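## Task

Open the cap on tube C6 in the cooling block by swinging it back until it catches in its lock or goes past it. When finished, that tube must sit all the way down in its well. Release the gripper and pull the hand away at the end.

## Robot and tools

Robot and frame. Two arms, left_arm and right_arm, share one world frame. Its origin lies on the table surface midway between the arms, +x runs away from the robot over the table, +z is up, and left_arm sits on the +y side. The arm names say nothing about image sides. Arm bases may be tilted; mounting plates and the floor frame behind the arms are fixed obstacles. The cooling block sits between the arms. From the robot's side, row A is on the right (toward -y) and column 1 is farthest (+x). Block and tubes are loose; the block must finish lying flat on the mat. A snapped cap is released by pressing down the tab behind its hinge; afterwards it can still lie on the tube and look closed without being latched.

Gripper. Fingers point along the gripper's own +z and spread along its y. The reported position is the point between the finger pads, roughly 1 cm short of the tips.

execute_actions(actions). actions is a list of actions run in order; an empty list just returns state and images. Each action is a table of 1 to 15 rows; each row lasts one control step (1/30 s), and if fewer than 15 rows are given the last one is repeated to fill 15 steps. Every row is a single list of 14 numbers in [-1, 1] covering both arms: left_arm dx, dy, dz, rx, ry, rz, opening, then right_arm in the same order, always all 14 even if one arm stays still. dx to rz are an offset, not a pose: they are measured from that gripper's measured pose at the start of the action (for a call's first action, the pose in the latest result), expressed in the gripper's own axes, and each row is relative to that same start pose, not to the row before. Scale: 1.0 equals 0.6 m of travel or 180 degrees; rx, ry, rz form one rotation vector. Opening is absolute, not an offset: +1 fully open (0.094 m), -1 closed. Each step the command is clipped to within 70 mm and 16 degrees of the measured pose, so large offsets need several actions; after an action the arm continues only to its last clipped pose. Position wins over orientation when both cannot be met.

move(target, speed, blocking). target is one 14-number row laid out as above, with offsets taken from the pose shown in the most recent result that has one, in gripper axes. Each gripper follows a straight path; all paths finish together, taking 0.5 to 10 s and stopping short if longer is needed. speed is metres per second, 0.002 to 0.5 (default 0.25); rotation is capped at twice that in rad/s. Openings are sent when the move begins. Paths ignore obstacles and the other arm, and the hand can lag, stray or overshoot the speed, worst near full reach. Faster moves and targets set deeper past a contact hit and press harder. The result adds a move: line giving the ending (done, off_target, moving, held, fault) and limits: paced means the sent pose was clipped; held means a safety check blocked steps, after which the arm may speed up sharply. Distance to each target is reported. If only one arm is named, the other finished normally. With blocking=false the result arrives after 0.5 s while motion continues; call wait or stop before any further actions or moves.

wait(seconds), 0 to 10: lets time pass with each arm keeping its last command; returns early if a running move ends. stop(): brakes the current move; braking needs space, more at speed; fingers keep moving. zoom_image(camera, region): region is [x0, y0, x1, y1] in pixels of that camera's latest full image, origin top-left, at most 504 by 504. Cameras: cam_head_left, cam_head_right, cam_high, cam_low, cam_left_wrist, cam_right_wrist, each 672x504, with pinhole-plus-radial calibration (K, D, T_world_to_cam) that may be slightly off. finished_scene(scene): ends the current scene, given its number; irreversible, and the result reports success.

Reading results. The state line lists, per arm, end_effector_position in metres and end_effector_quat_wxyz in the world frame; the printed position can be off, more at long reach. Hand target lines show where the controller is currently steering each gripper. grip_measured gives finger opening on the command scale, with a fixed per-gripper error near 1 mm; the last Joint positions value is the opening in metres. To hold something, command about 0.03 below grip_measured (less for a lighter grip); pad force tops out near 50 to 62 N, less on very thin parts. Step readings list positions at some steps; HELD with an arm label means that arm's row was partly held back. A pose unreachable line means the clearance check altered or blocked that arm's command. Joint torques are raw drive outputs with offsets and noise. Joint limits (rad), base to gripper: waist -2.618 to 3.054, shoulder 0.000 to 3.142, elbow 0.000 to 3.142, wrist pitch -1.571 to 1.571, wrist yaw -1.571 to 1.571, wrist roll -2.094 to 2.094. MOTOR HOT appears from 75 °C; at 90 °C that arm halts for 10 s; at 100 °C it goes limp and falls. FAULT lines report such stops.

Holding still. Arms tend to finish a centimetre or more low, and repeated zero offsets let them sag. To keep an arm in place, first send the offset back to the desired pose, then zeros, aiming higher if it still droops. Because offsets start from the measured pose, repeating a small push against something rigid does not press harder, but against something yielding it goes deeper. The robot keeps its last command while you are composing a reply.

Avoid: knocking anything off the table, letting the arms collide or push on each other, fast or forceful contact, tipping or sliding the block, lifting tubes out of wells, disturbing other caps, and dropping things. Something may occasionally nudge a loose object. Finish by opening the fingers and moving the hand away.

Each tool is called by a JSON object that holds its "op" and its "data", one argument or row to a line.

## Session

{"op": "execute_actions", "data": {
  "actions": []
}}

Scene clock: 0.00 s.
left_arm: end_effector_position=(+0.1855, +0.4896, +0.3731) grip_measured=+1.000 end_effector_quat_wxyz=(-0.246, +0.462, +0.704, +0.480) | right_arm: end_effector_position=(+0.6046, -0.3150, +0.2014) grip_measured=+1.000 end_effector_quat_wxyz=(+0.705, +0.428, +0.552, -0.121)
Joint positions: left_arm=[ 0.571  1.304  1.565 -0.993 -0.896  2.013  0.094] | right_arm=[0.398 2.38  1.702 0.725 1.06  0.449 0.094]
Joint velocities: left_arm=[-0.017 -0.007  0.012  0.007  0.037  0.022  0.   ] | right_arm=[-0.007 -0.022 -0.012 -0.022 -0.095 -0.007  0.   ]
Joint torques (N m, as the arm reports them, + toward a larger angle): no reading
Motor temperatures (°C, as the motors report them): left_arm=[22 23 24 23 22 21] | right_arm=[21 22 25 24 21 22]
Hand target (left_arm): +0.183, +0.489, +0.373; -0.249, +0.463, +0.704, +0.478
Hand target (right_arm): +0.604, -0.315, +0.219; +0.713, +0.432, +0.541, -0.112
camera_calibration (this result's frames):
cam_left_wrist: T_world_to_cam=[[-0.874652, -0.137839, -0.464741, 0.403573], [-0.471382, 0.0182379, 0.881741, -0.199005], [-0.113062, 0.990287, -0.0809266, -0.330599], [0, 0, 0, 1]] pos_world=[0.2218, 0.386645, 0.336273]
cam_right_wrist: T_world_to_cam=[[-0.560391, -0.547422, -0.621524, 0.297114], [-0.145089, 0.803707, -0.577065, 0.484646], [0.815421, -0.233206, -0.529815, -0.349589], [0, 0, 0, 1]] pos_world=[0.521879, -0.308393, 0.279118]

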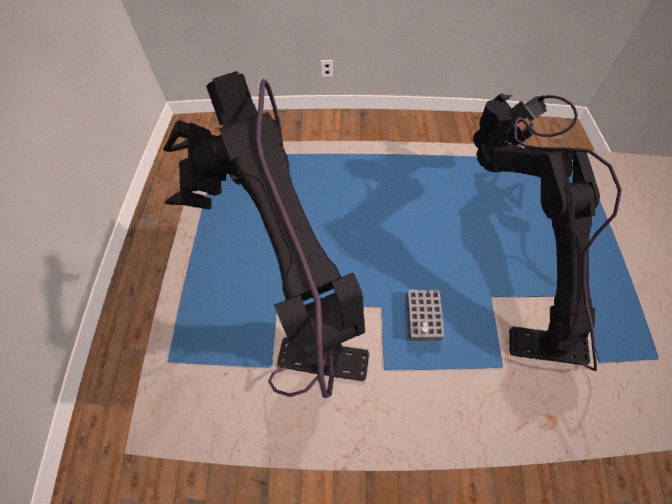

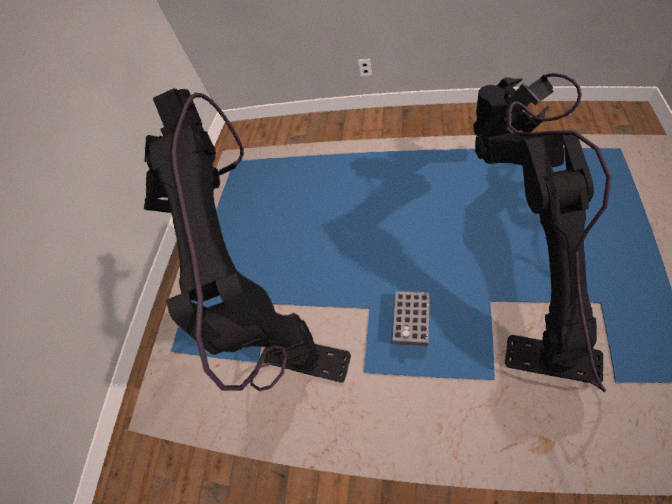

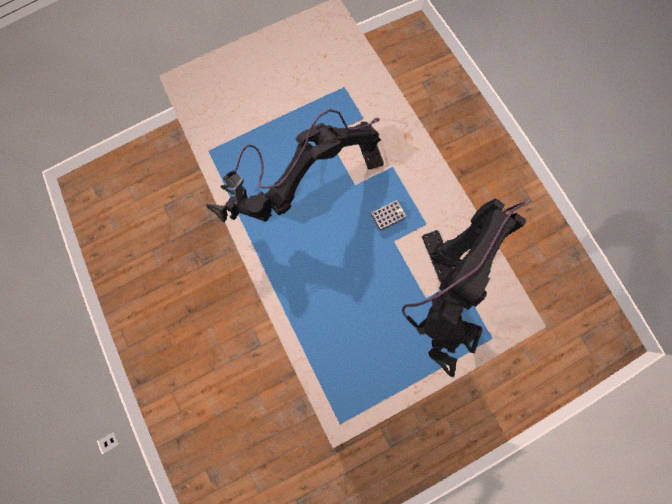

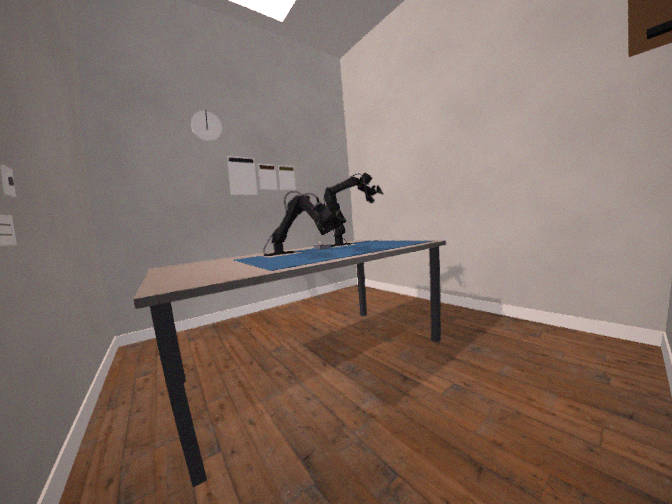

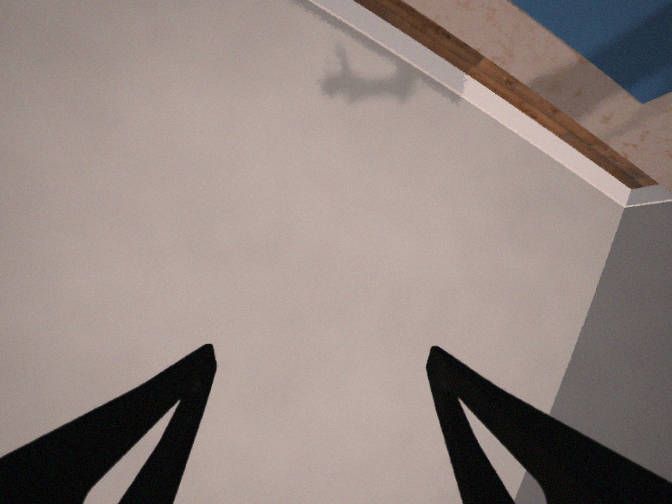

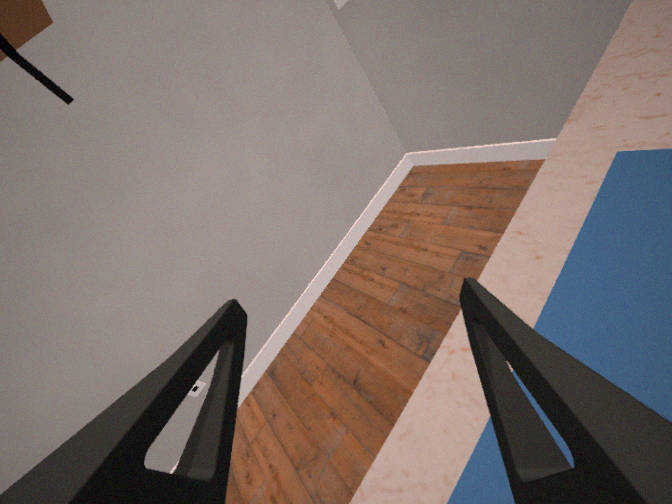

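{"op": "zoom_image", "data": {
  "camera": "cam_head_right",
  "region": [375, 280, 445, 355]
}}

{"op": "zoom_image", "data": {
  "camera": "cam_head_left",
  "region": [390, 280, 460, 350]
}}

{"op": "zoom_image", "data": {
  "camera": "cam_high",
  "region": [360, 190, 420, 240]
}}

Region (375, 280, 445, 355) of cam_head_right's 672x504 image, scaled by 6.720, with more detail than that image has; it fills the left 470 columns of this view, and the rest is white.

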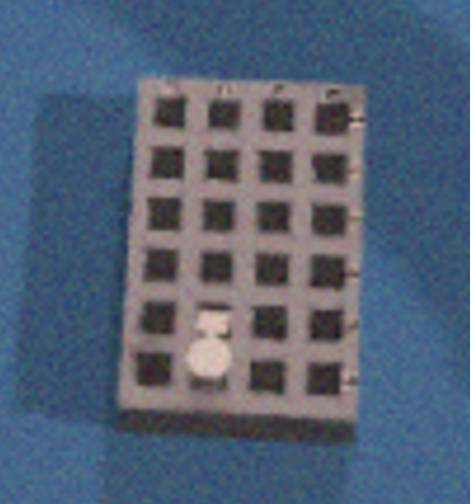

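Region (390, 280, 460, 350) of cam_head_left's 672x504 image, scaled by 7.200, with more detail than that image has.

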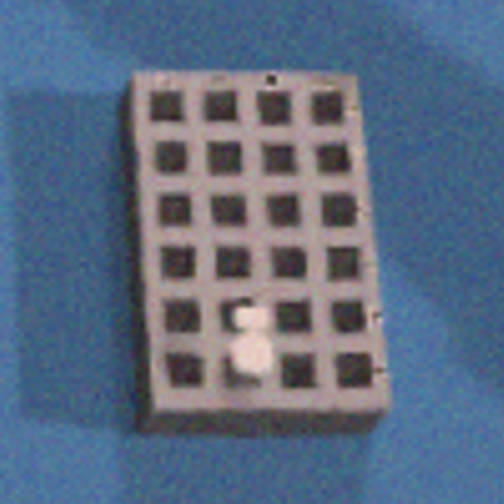

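Region (360, 190, 420, 240) of cam_high's 672x504 image, scaled by 8.400, with more detail than that image has.

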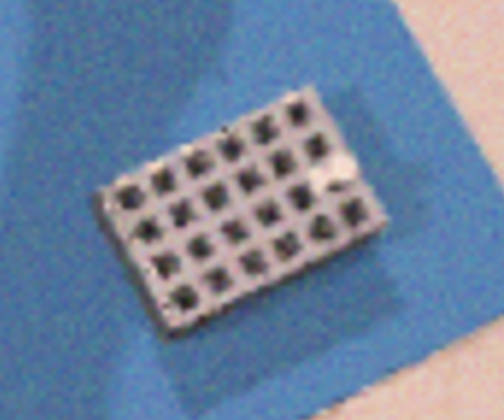

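{"op": "move", "data": {
  "target": [0,0,0,0,0,0,1, -0.054,-0.353,-1.0,-0.566,0.5076,-0.613,-0.511],
  "speed": 0.5
}}

Scene clock: 37.87 s.
left_arm: end_effector_position=(+0.1860, +0.4899, +0.3738) grip_measured=+1.000 end_effector_quat_wxyz=(-0.245, +0.461, +0.704, +0.482) | right_arm: end_effector_position=(+0.0516, -0.0146, +0.1175) grip_measured=-0.510 end_effector_quat_wxyz=(+0.101, +0.666, -0.732, -0.098)
Joint positions: left_arm=[ 0.571  1.304  1.565 -0.988 -0.896  2.013  0.094] | right_arm=[ 1.356  1.733  1.41  -1.348 -0.266 -0.3    0.023]
Joint velocities: left_arm=[ 0.002 -0.007 -0.012  0.051 -0.007  0.139  0.   ] | right_arm=[-0.012 -0.012 -0.012  0.007 -0.037 -0.051 -0.001]
Joint torques (N m, as the arm reports them, + toward a larger angle): left_arm=[-0.04 -5.07  6.88  1.35 -0.38  0.  ] | right_arm=[ 0.13 -7.68  8.1   0.07 -0.31 -0.11]
Motor temperatures (°C, as the motors report them): left_arm=[22 24 26 25 22 21] | right_arm=[21 33 28 27 21 22]
Hand target (left_arm): +0.185, +0.490, +0.373; -0.246, +0.462, +0.704, +0.481
Hand target (right_arm): +0.050, -0.008, +0.127; -0.093, -0.672, +0.726, +0.111
Off the commanded pose (left_arm): 0.001 m, 0 deg.
Off the commanded pose (right_arm): 0.004 m, 2 deg.
move: done
camera_calibration (this result's frames):
cam_left_wrist: T_world_to_cam=[[-0.872547, -0.136876, -0.468964, 0.405113], [-0.475353, 0.0164216, 0.879642, -0.19693], [-0.112701, 0.990452, -0.0793932, -0.331451], [0, 0, 0, 1]] pos_world=[0.222513, 0.386971, 0.336896]
cam_right_wrist: T_world_to_cam=[[0.920526, -0.270582, -0.28181, -0.0127519], [0.0173172, -0.692361, 0.721343, -0.0682421], [-0.390297, -0.668895, -0.632651, 0.194897], [0, 0, 0, 1]] pos_world=[0.0889879, 0.0796671, 0.168934]

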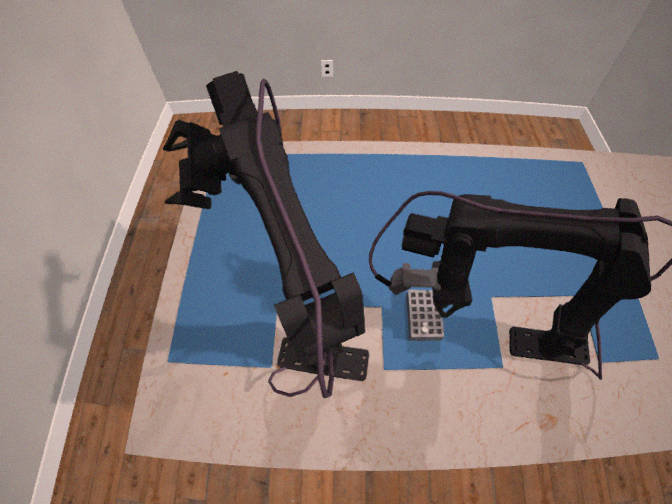

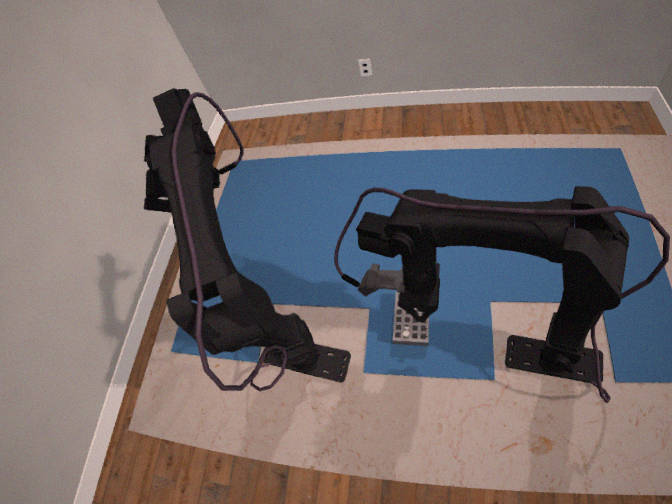

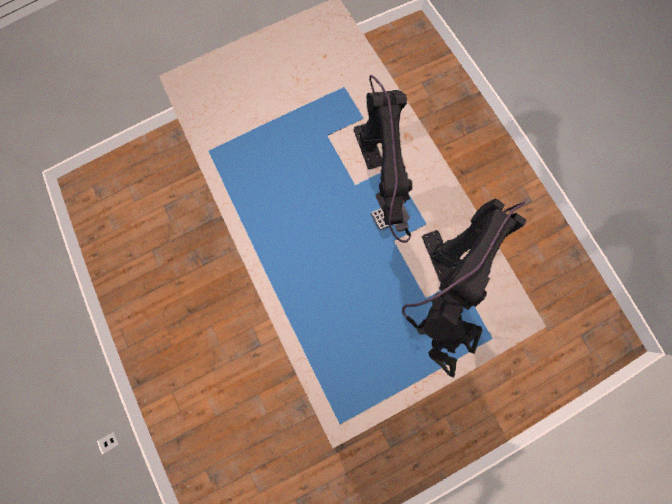

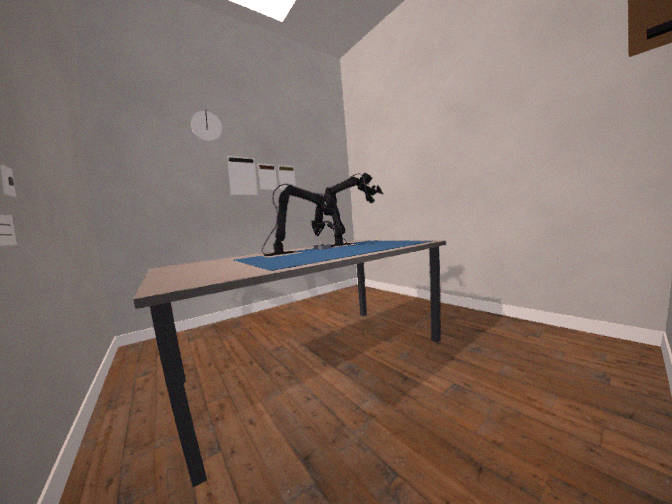

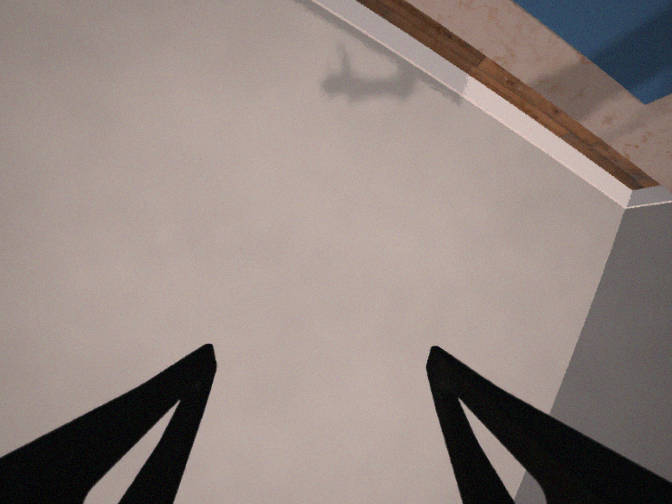

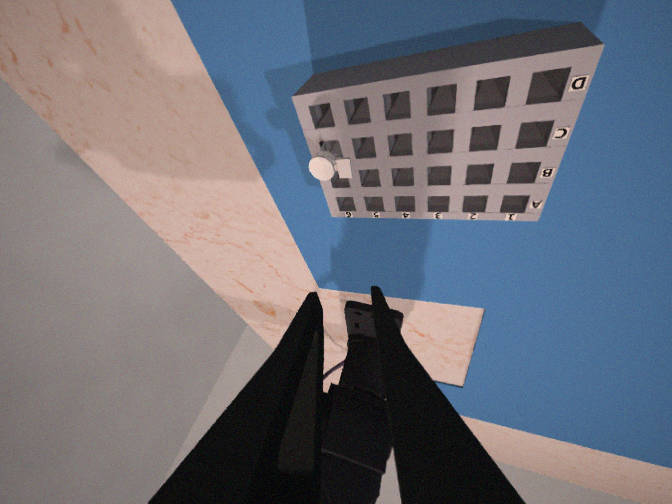

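{"op": "execute_actions", "data": {
  "actions": []
}}

Scene clock: 41.23 s.
left_arm: end_effector_position=(+0.1860, +0.4899, +0.3738) grip_measured=+1.000 end_effector_quat_wxyz=(-0.245, +0.461, +0.704, +0.482) | right_arm: end_effector_position=(+0.0513, -0.0149, +0.1176) grip_measured=-0.510 end_effector_quat_wxyz=(+0.102, +0.666, -0.732, -0.098)
Joint positions: left_arm=[ 0.571  1.304  1.565 -0.988 -0.896  2.013  0.094] | right_arm=[ 1.356  1.733  1.41  -1.35  -0.267 -0.301  0.023]
Joint velocities: left_arm=[ 0.002 -0.002 -0.007  0.022 -0.051  0.007  0.   ] | right_arm=[ 0.017 -0.002 -0.007 -0.037  0.022 -0.007 -0.001]
Joint torques (N m, as the arm reports them, + toward a larger angle): left_arm=[-0.04 -5.07  6.88  1.34 -0.38  0.  ] | right_arm=[ 0.22 -7.7   8.11  0.09 -0.27 -0.14]
Motor temperatures (°C, as the motors report them): left_arm=[22 24 26 25 22 21] | right_arm=[21 31 28 27 21 22]
Hand target (left_arm): +0.185, +0.490, +0.373; -0.246, +0.462, +0.704, +0.481
Hand target (right_arm): +0.050, -0.008, +0.127; -0.093, -0.672, +0.726, +0.111
Off the commanded pose (left_arm): 0.001 m, 0 deg.
Off the commanded pose (right_arm): 0.005 m, 2 deg.
camera_calibration (this result's frames):
cam_left_wrist: T_world_to_cam=[[-0.872547, -0.136876, -0.468964, 0.405113], [-0.475353, 0.0164216, 0.879642, -0.19693], [-0.112701, 0.990452, -0.0793932, -0.331451], [0, 0, 0, 1]] pos_world=[0.222513, 0.386971, 0.336896]
cam_right_wrist: T_world_to_cam=[[0.920306, -0.270338, -0.282761, -0.012435], [0.0187873, -0.69143, 0.722199, -0.0687179], [-0.390747, -0.669957, -0.631248, 0.194427], [0, 0, 0, 1]] pos_world=[0.0887068, 0.0793824, 0.168844]

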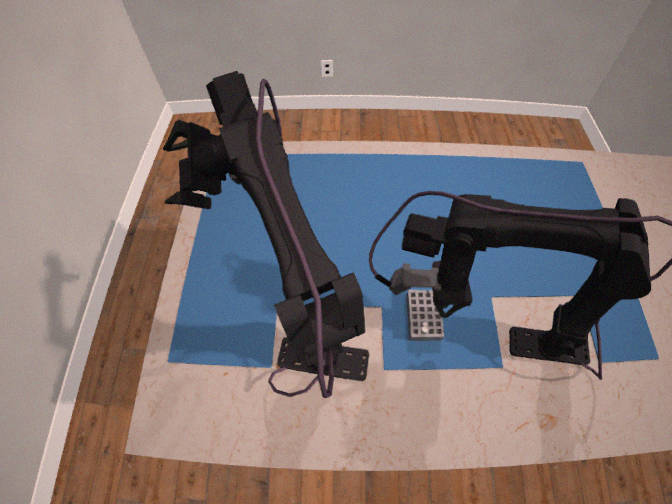

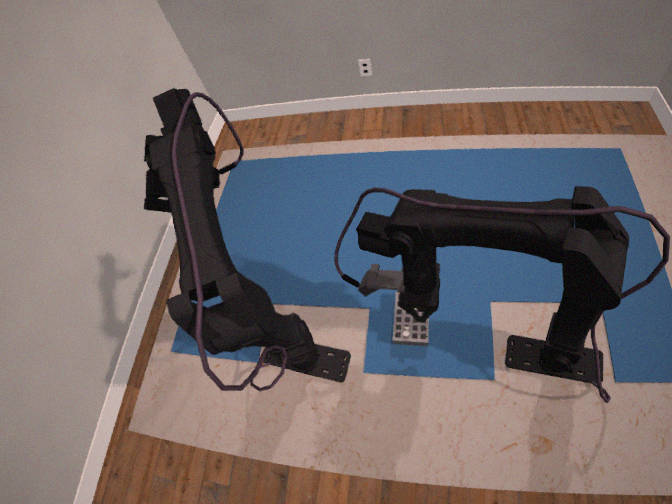

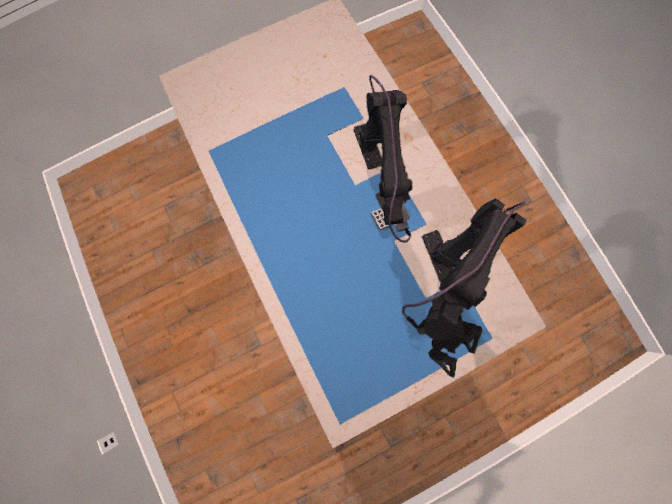

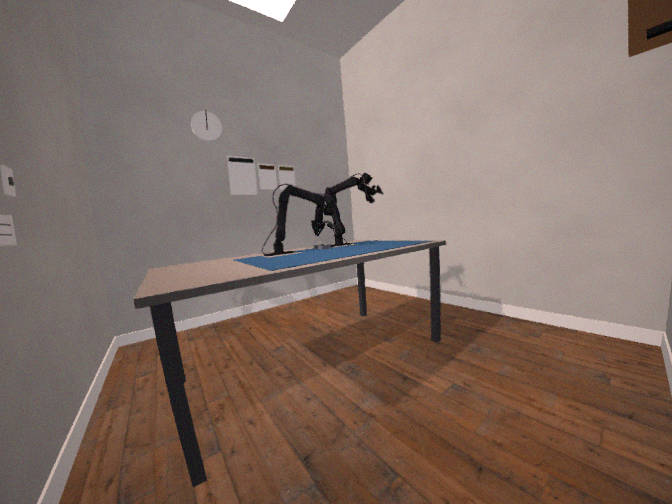

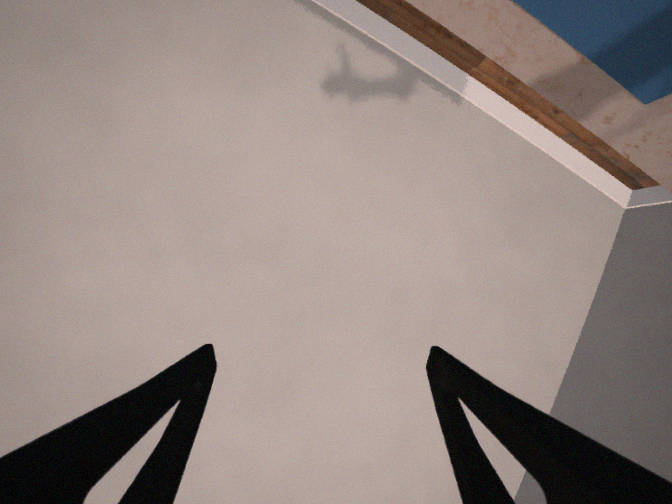

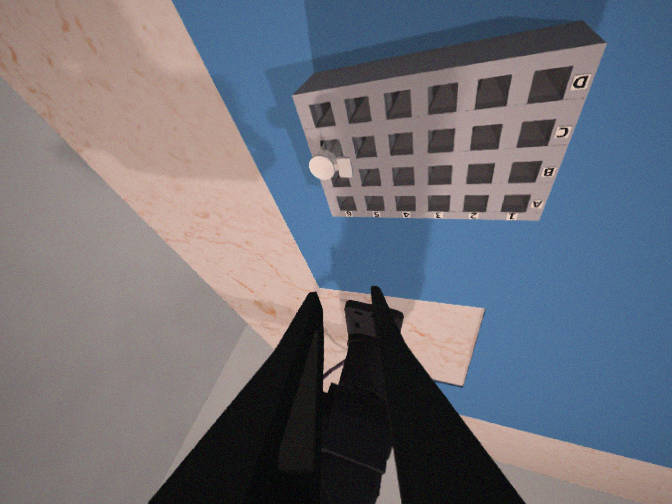

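{"op": "move", "data": {
  "target": [0,0,0,0,0,0,1, -0.0540,0.0248,0.0540,0.0069,-0.0039,-0.0084,-0.51],
  "speed": 0.08
}}

Scene clock: 49.53 s.
left_arm: end_effector_position=(+0.1865, +0.4901, +0.3744) grip_measured=+1.000 end_effector_quat_wxyz=(-0.244, +0.459, +0.704, +0.484) | right_arm: end_effector_position=(+0.0302, +0.0142, +0.0911) grip_measured=-0.510 end_effector_quat_wxyz=(+0.098, +0.676, -0.725, -0.093)
Joint positions: left_arm=[ 0.571  1.304  1.565 -0.984 -0.896  2.013  0.094] | right_arm=[ 1.457  1.817  1.41  -1.239 -0.261 -0.22   0.023]
Joint velocities: left_arm=[-0.022 -0.007  0.002  0.007 -0.022  0.051  0.   ] | right_arm=[ 0.007  0.012 -0.012 -0.007 -0.007 -0.007  0.   ]
Joint torques (N m, as the arm reports them, + toward a larger angle): left_arm=[-0.05 -5.07  6.88  1.35 -0.38  0.  ] | right_arm=[ 0.44 -8.48  5.18  0.38 -0.13  0.01]
Motor temperatures (°C, as the motors report them): left_arm=[22 24 26 26 22 21] | right_arm=[21 29 29 26 21 22]
Hand target (left_arm): +0.186, +0.490, +0.374; -0.245, +0.461, +0.704, +0.482
Hand target (right_arm): +0.030, +0.019, +0.090; +0.090, +0.676, -0.724, -0.098
Off the commanded pose (left_arm): 0.001 m, 0 deg.
Off the commanded pose (right_arm): 0.005 m, 1 deg.
move: done
camera_calibration (this result's frames):
cam_left_wrist: T_world_to_cam=[[-0.870586, -0.13598, -0.472852, 0.406525], [-0.479011, 0.0147489, 0.877685, -0.195008], [-0.112373, 0.990602, -0.0779761, -0.332238], [0, 0, 0, 1]] pos_world=[0.223169, 0.387271, 0.337475]
cam_right_wrist: T_world_to_cam=[[0.930137, -0.248414, -0.270436, 0.005658], [0.0252045, -0.691531, 0.721907, -0.0292699], [-0.366346, -0.678289, -0.636957, 0.188895], [0, 0, 0, 1]] pos_world=[0.064676, 0.10929, 0.142979]

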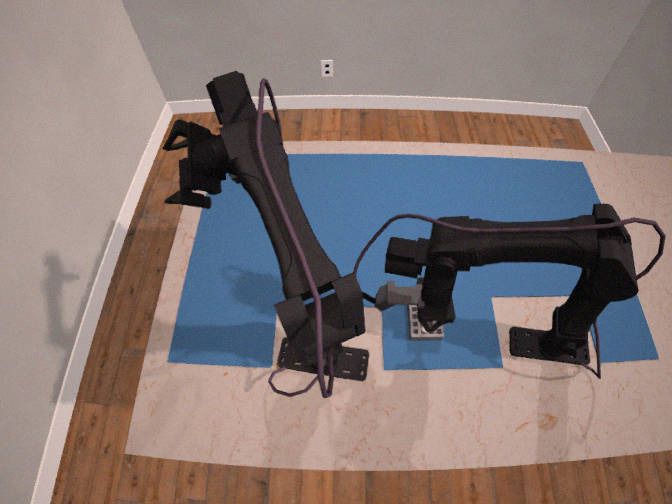

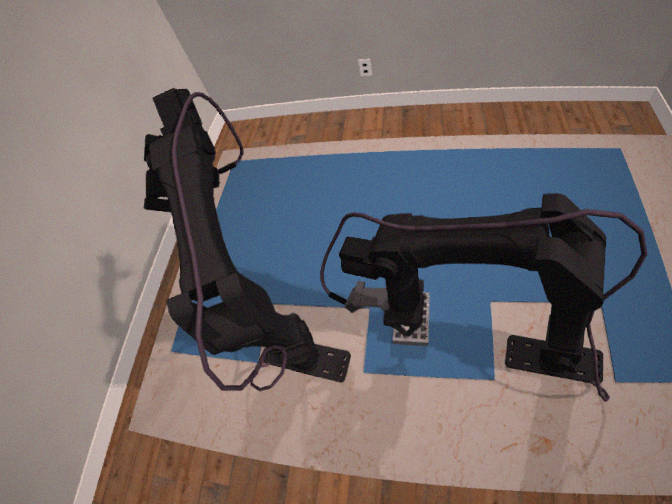

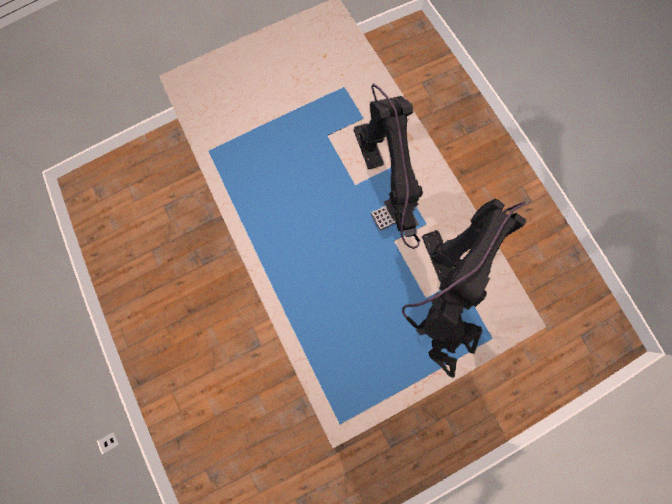

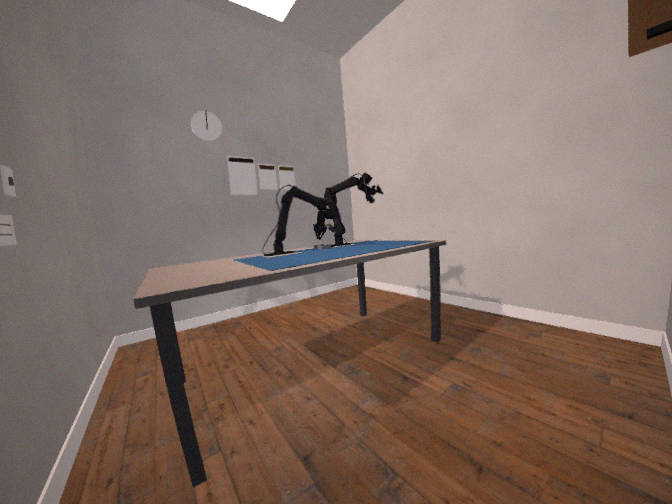

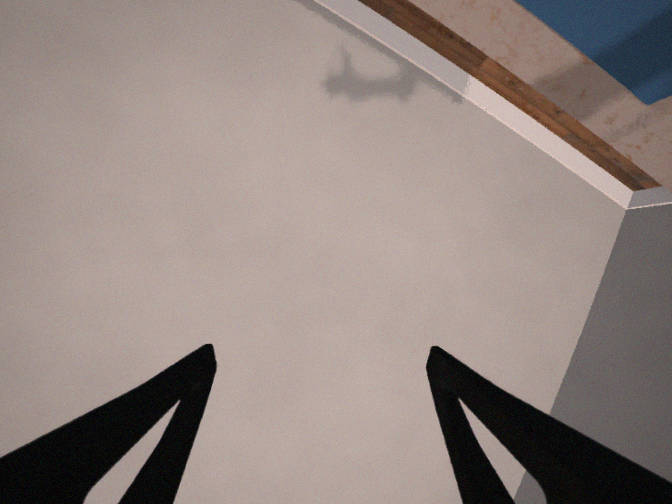

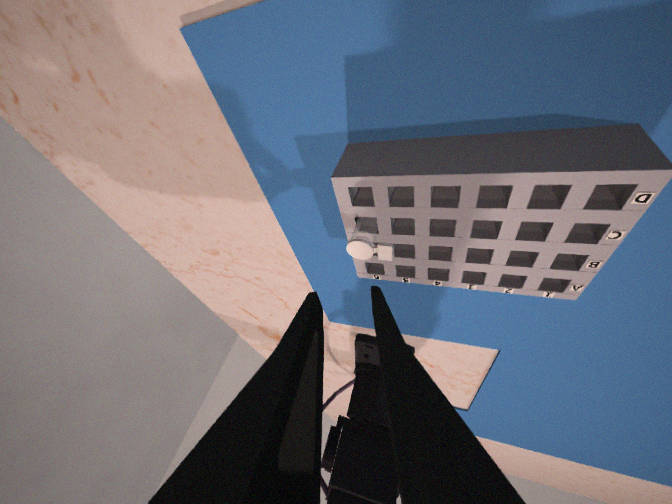

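{"op": "zoom_image", "data": {
  "camera": "cam_right_wrist",
  "region": [290, 200, 450, 320]
}}

Region (290, 200, 450, 320) of cam_right_wrist's 672x504 image, scaled by 3.150, with more detail than that image has; it fills the top 378 rows of this view, and the rest is white.

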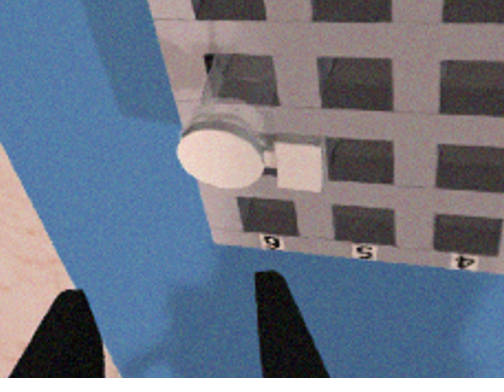

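{"op": "execute_actions", "data": {
  "actions": [
    [[0,0,0,0,0,0,1,-0.0090,-0.0005,0.0035,0.0011,-0.0057,-0.0010,-0.51],[0,0,0,0,0,0,1,-0.0099,-0.0014,0.0052,0.0010,-0.0056,-0.0009,-0.51],[0,0,0,0,0,0,1,-0.0109,-0.0022,0.0068,0.0010,-0.0054,-0.0007,-0.51],[0,0,0,0,0,0,1,-0.0118,-0.0031,0.0085,0.0010,-0.0053,-0.0005,-0.51],[0,0,0,0,0,0,1,-0.0128,-0.0040,0.0101,0.0009,-0.0052,-0.0004,-0.51],[0,0,0,0,0,0,1,-0.0137,-0.0049,0.0118,0.0009,-0.0051,-0.0002,-0.51],[0,0,0,0,0,0,1,-0.0147,-0.0057,0.0134,0.0009,-0.0050,-0.0001,-0.51],[0,0,0,0,0,0,1,-0.0157,-0.0066,0.0150,0.0008,-0.0048,0.0001,-0.51],[0,0,0,0,0,0,1,-0.0166,-0.0075,0.0167,0.0008,-0.0047,0.0003,-0.51],[0,0,0,0,0,0,1,-0.0176,-0.0084,0.0183,0.0008,-0.0046,0.0004,-0.51]]
  ]
}}

{"op": "wait", "data": {
  "seconds": 0.3
}}

{"op": "zoom_image", "data": {
  "camera": "cam_right_wrist",
  "region": [290, 210, 450, 330]
}}

Scene clock: 70.00 s.
left_arm: end_effector_position=(+0.1870, +0.4903, +0.3750) grip_measured=+1.000 end_effector_quat_wxyz=(-0.243, +0.458, +0.704, +0.485) | right_arm: end_effector_position=(+0.0318, +0.0198, +0.0801) grip_measured=-0.510 end_effector_quat_wxyz=(+0.101, +0.675, -0.726, -0.091)
Joint positions: left_arm=[ 0.571  1.304  1.565 -0.979 -0.896  2.013  0.094] | right_arm=[ 1.457  1.852  1.41  -1.21  -0.261 -0.218  0.023]
Joint velocities: left_arm=[ 0.002 -0.012  0.002 -0.051 -0.11  -0.007  0.   ] | right_arm=[-0.007  0.002  0.002  0.007 -0.051 -0.037  0.001]
Joint torques (N m, as the arm reports them, + toward a larger angle): left_arm=[-0.05 -5.07  6.89  1.38 -0.38  0.  ] | right_arm=[ 0.01 -8.76  4.76  0.47 -0.13  0.01]
Motor temperatures (°C, as the motors report them): left_arm=[22 24 26 26 22 21] | right_arm=[21 28 27 25 21 22]
Hand target (left_arm): +0.187, +0.490, +0.374; -0.244, +0.459, +0.704, +0.484
Hand target (right_arm): +0.033, +0.024, +0.079; +0.092, +0.675, -0.726, -0.097
Off the commanded pose (left_arm): 0.001 m, 0 deg.
Off the commanded pose (right_arm): 0.005 m, 1 deg.
Step readings (end_effector_position):
0: left_arm (+0.1865, +0.4901, +0.3744) | right_arm (+0.0303, +0.0145, +0.0911)
1: left_arm (+0.1865, +0.4901, +0.3744) | right_arm (+0.0304, +0.0146, +0.0911)
2: left_arm (+0.1866, +0.4902, +0.3745) | right_arm (+0.0304, +0.0147, +0.0911)
4: left_arm (+0.1868, +0.4902, +0.3748) | right_arm (+0.0306, +0.0153, +0.0907)
8: left_arm (+0.1869, +0.4903, +0.3749) | right_arm (+0.0311, +0.0170, +0.0866)
15: end_effector_position above
camera_calibration (this result's frames):
cam_left_wrist: T_world_to_cam=[[-0.86861, -0.135076, -0.47673, 0.407928], [-0.482661, 0.01308, 0.875709, -0.193079], [-0.112052, 0.990749, -0.0765573, -0.333024], [0, 0, 0, 1]] pos_world=[0.223822, 0.387569, 0.338057]
cam_right_wrist: T_world_to_cam=[[0.929328, -0.251846, -0.270044, 0.00256737], [0.0249164, -0.686882, 0.726342, -0.0179227], [-0.368414, -0.681738, -0.632063, 0.186033], [0, 0, 0, 1]] pos_world=[0.066598, 0.115162, 0.131296]

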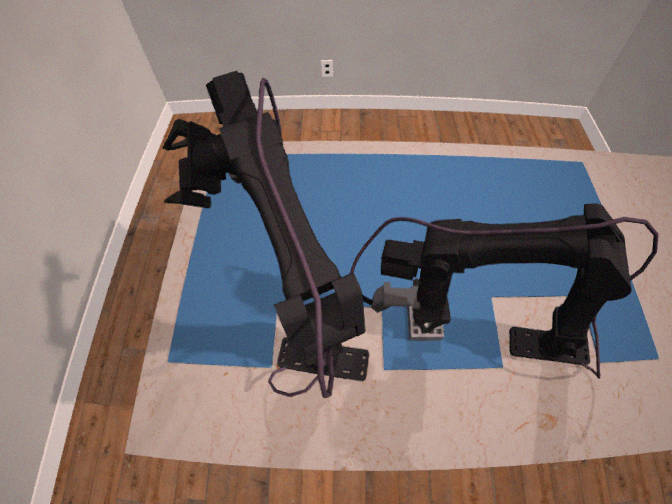

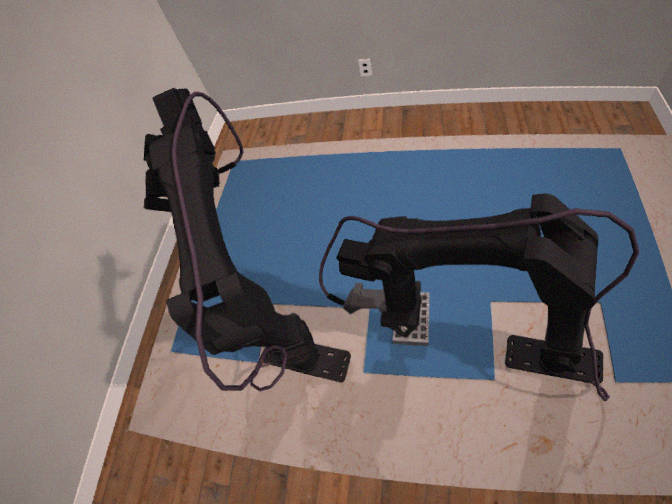

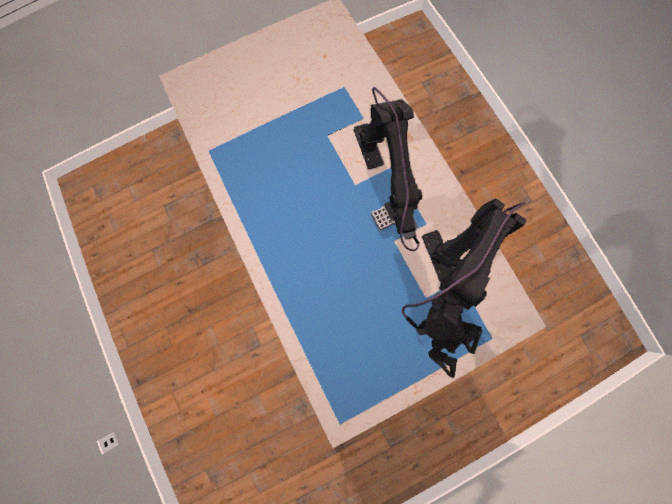

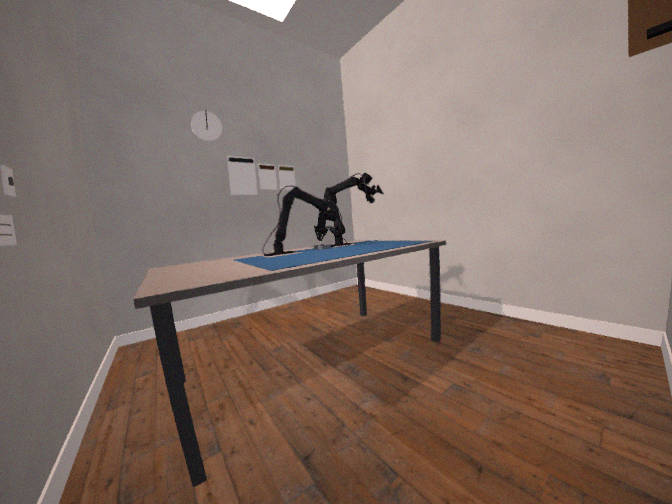

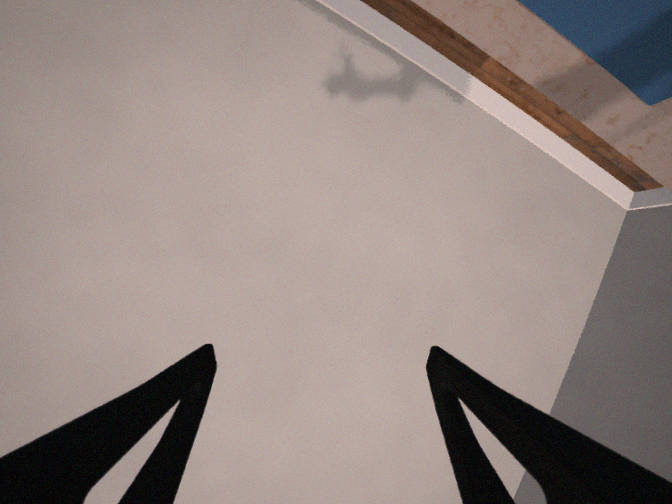

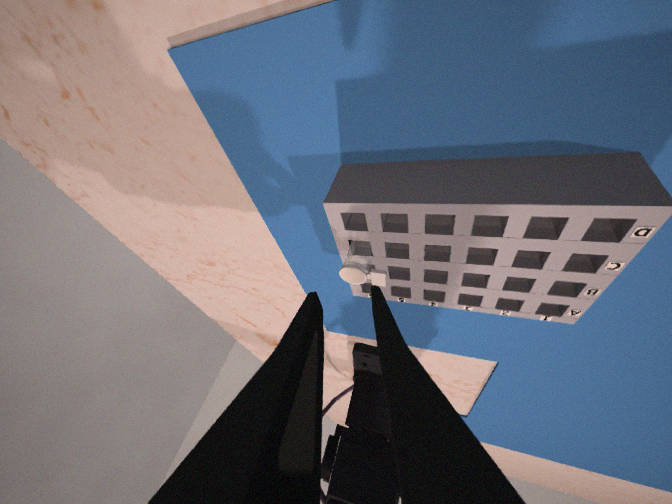

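Scene clock: 70.30 s.
left_arm: end_effector_position=(+0.1870, +0.4903, +0.3750) grip_measured=+1.000 end_effector_quat_wxyz=(-0.243, +0.458, +0.704, +0.485) | right_arm: end_effector_position=(+0.0320, +0.0204, +0.0801) grip_measured=-0.510 end_effector_quat_wxyz=(+0.100, +0.675, -0.726, -0.092)
Joint positions: left_arm=[ 0.571  1.304  1.565 -0.979 -0.896  2.013  0.094] | right_arm=[ 1.457  1.852  1.41  -1.207 -0.261 -0.218  0.023]
Joint velocities: left_arm=[-0.012 -0.002 -0.007  0.037  0.051 -0.007  0.   ] | right_arm=[-0.002 -0.002  0.002  0.022  0.007 -0.051 -0.001]
Joint torques (N m, as the arm reports them, + toward a larger angle): left_arm=[-0.04 -5.07  6.89  1.35 -0.38  0.01] | right_arm=[ 0.05 -8.71  4.83  0.45 -0.14  0.02]
Motor temperatures (°C, as the motors report them): left_arm=[22 24 26 26 22 21] | right_arm=[21 28 27 25 21 22]
Hand target (left_arm): +0.186, +0.490, +0.374; -0.244, +0.460, +0.704, +0.484
Hand target (right_arm): +0.033, +0.024, +0.079; +0.092, +0.675, -0.726, -0.097
Off the commanded pose (left_arm): 0.001 m, 0 deg.
Off the commanded pose (right_arm): 0.004 m, 1 deg.
wait: 0.30 s; at rest by 0.17 s
camera_calibration (this result's frames):
cam_left_wrist: T_world_to_cam=[[-0.86861, -0.135076, -0.47673, 0.407928], [-0.482661, 0.01308, 0.875709, -0.193079], [-0.112052, 0.990749, -0.0765573, -0.333024], [0, 0, 0, 1]] pos_world=[0.223822, 0.387569, 0.338057]
cam_right_wrist: T_world_to_cam=[[0.929527, -0.251153, -0.270002, 0.00251963], [0.0243802, -0.688743, 0.724595, -0.0172682], [-0.367947, -0.680114, -0.634083, 0.186603], [0, 0, 0, 1]] pos_world=[0.0667388, 0.115651, 0.131514]

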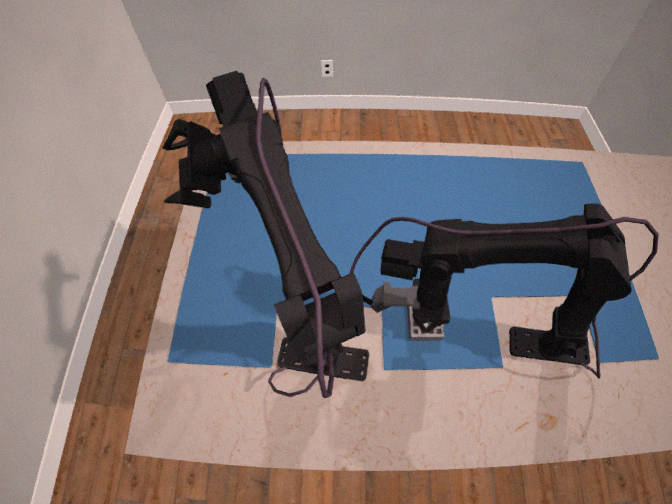

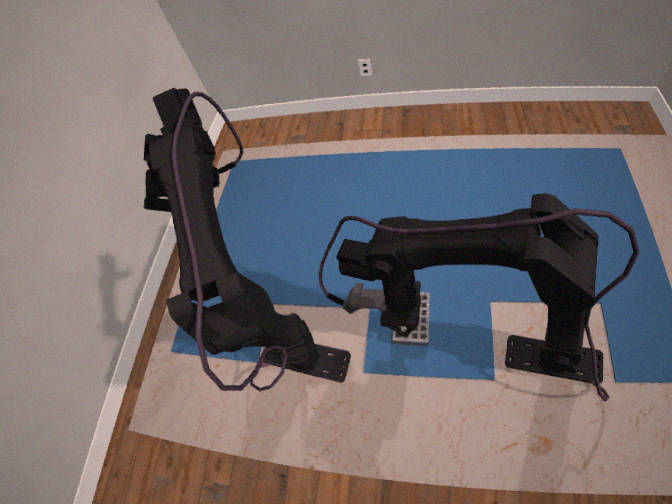

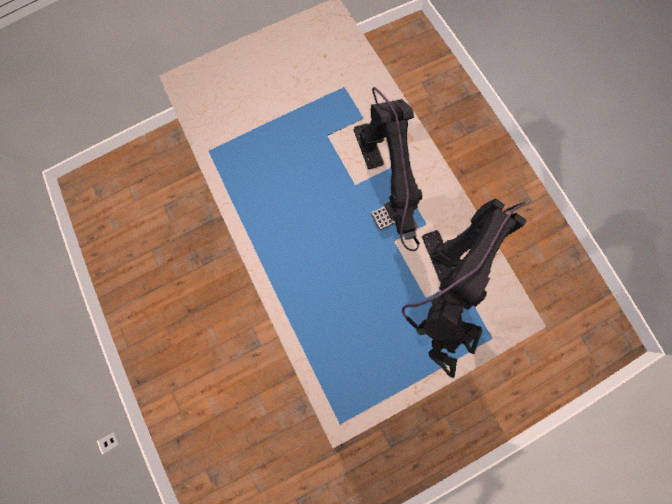

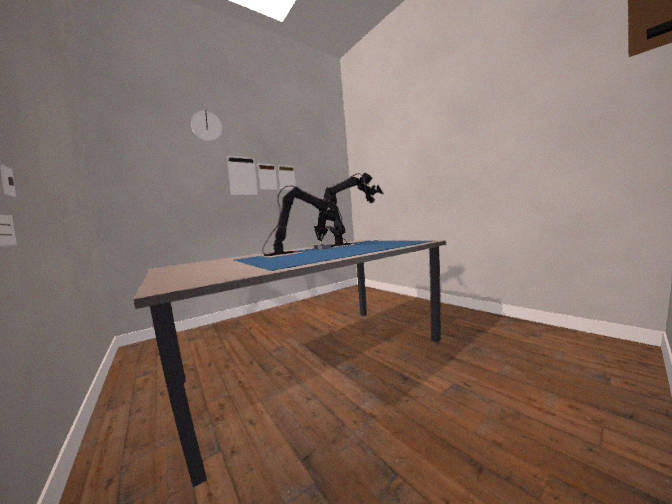

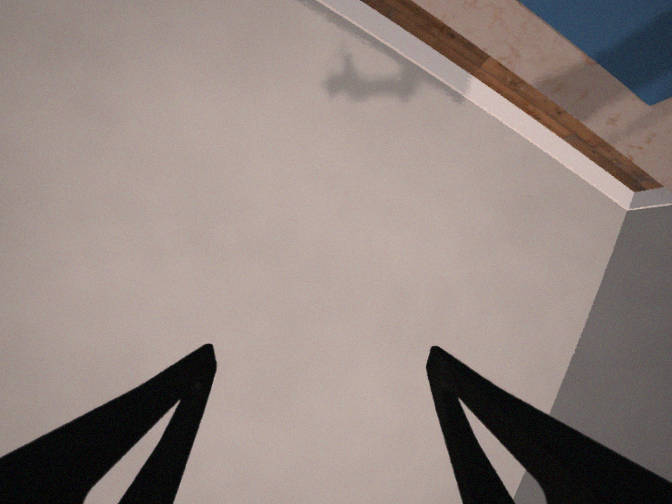

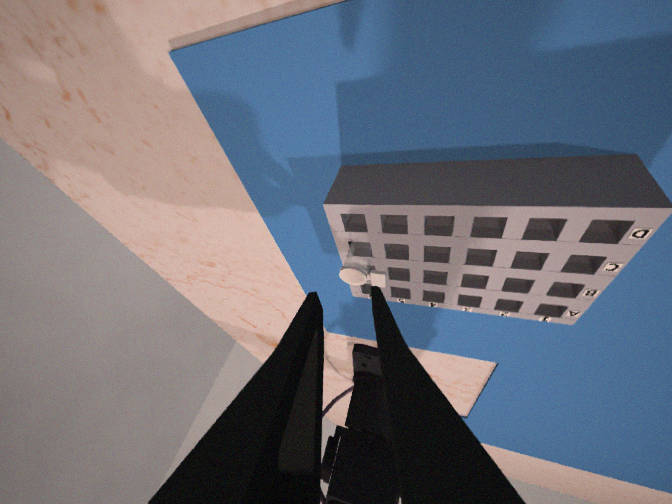

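Region (290, 210, 450, 330) of cam_right_wrist's 672x504 image, scaled by 3.150, with more detail than that image has; it fills the top 378 rows of this view, and the rest is white.

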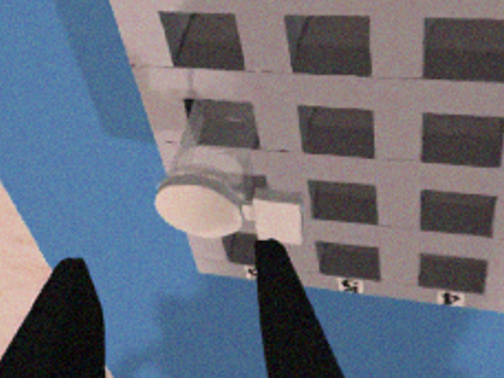

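{"op": "zoom_image", "data": {
  "camera": "cam_head_right",
  "region": [370, 295, 450, 355]
}}

{"op": "zoom_image", "data": {
  "camera": "cam_head_left",
  "region": [390, 290, 470, 350]
}}

Region (370, 295, 450, 355) of cam_head_right's 672x504 image, scaled by 6.300, with more detail than that image has; it fills the top 378 rows of this view, and the rest is white.

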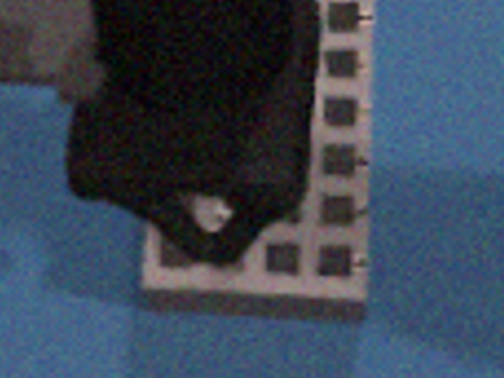

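Region (390, 290, 470, 350) of cam_head_left's 672x504 image, scaled by 6.300, with more detail than that image has; it fills the top 378 rows of this view, and the rest is white.

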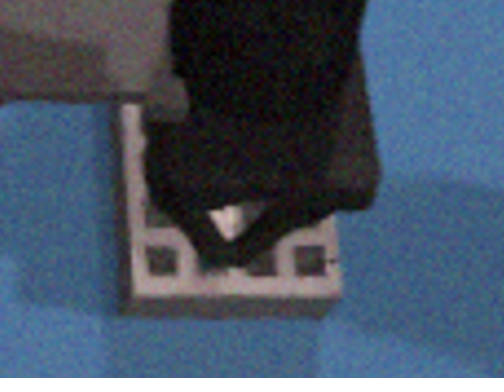

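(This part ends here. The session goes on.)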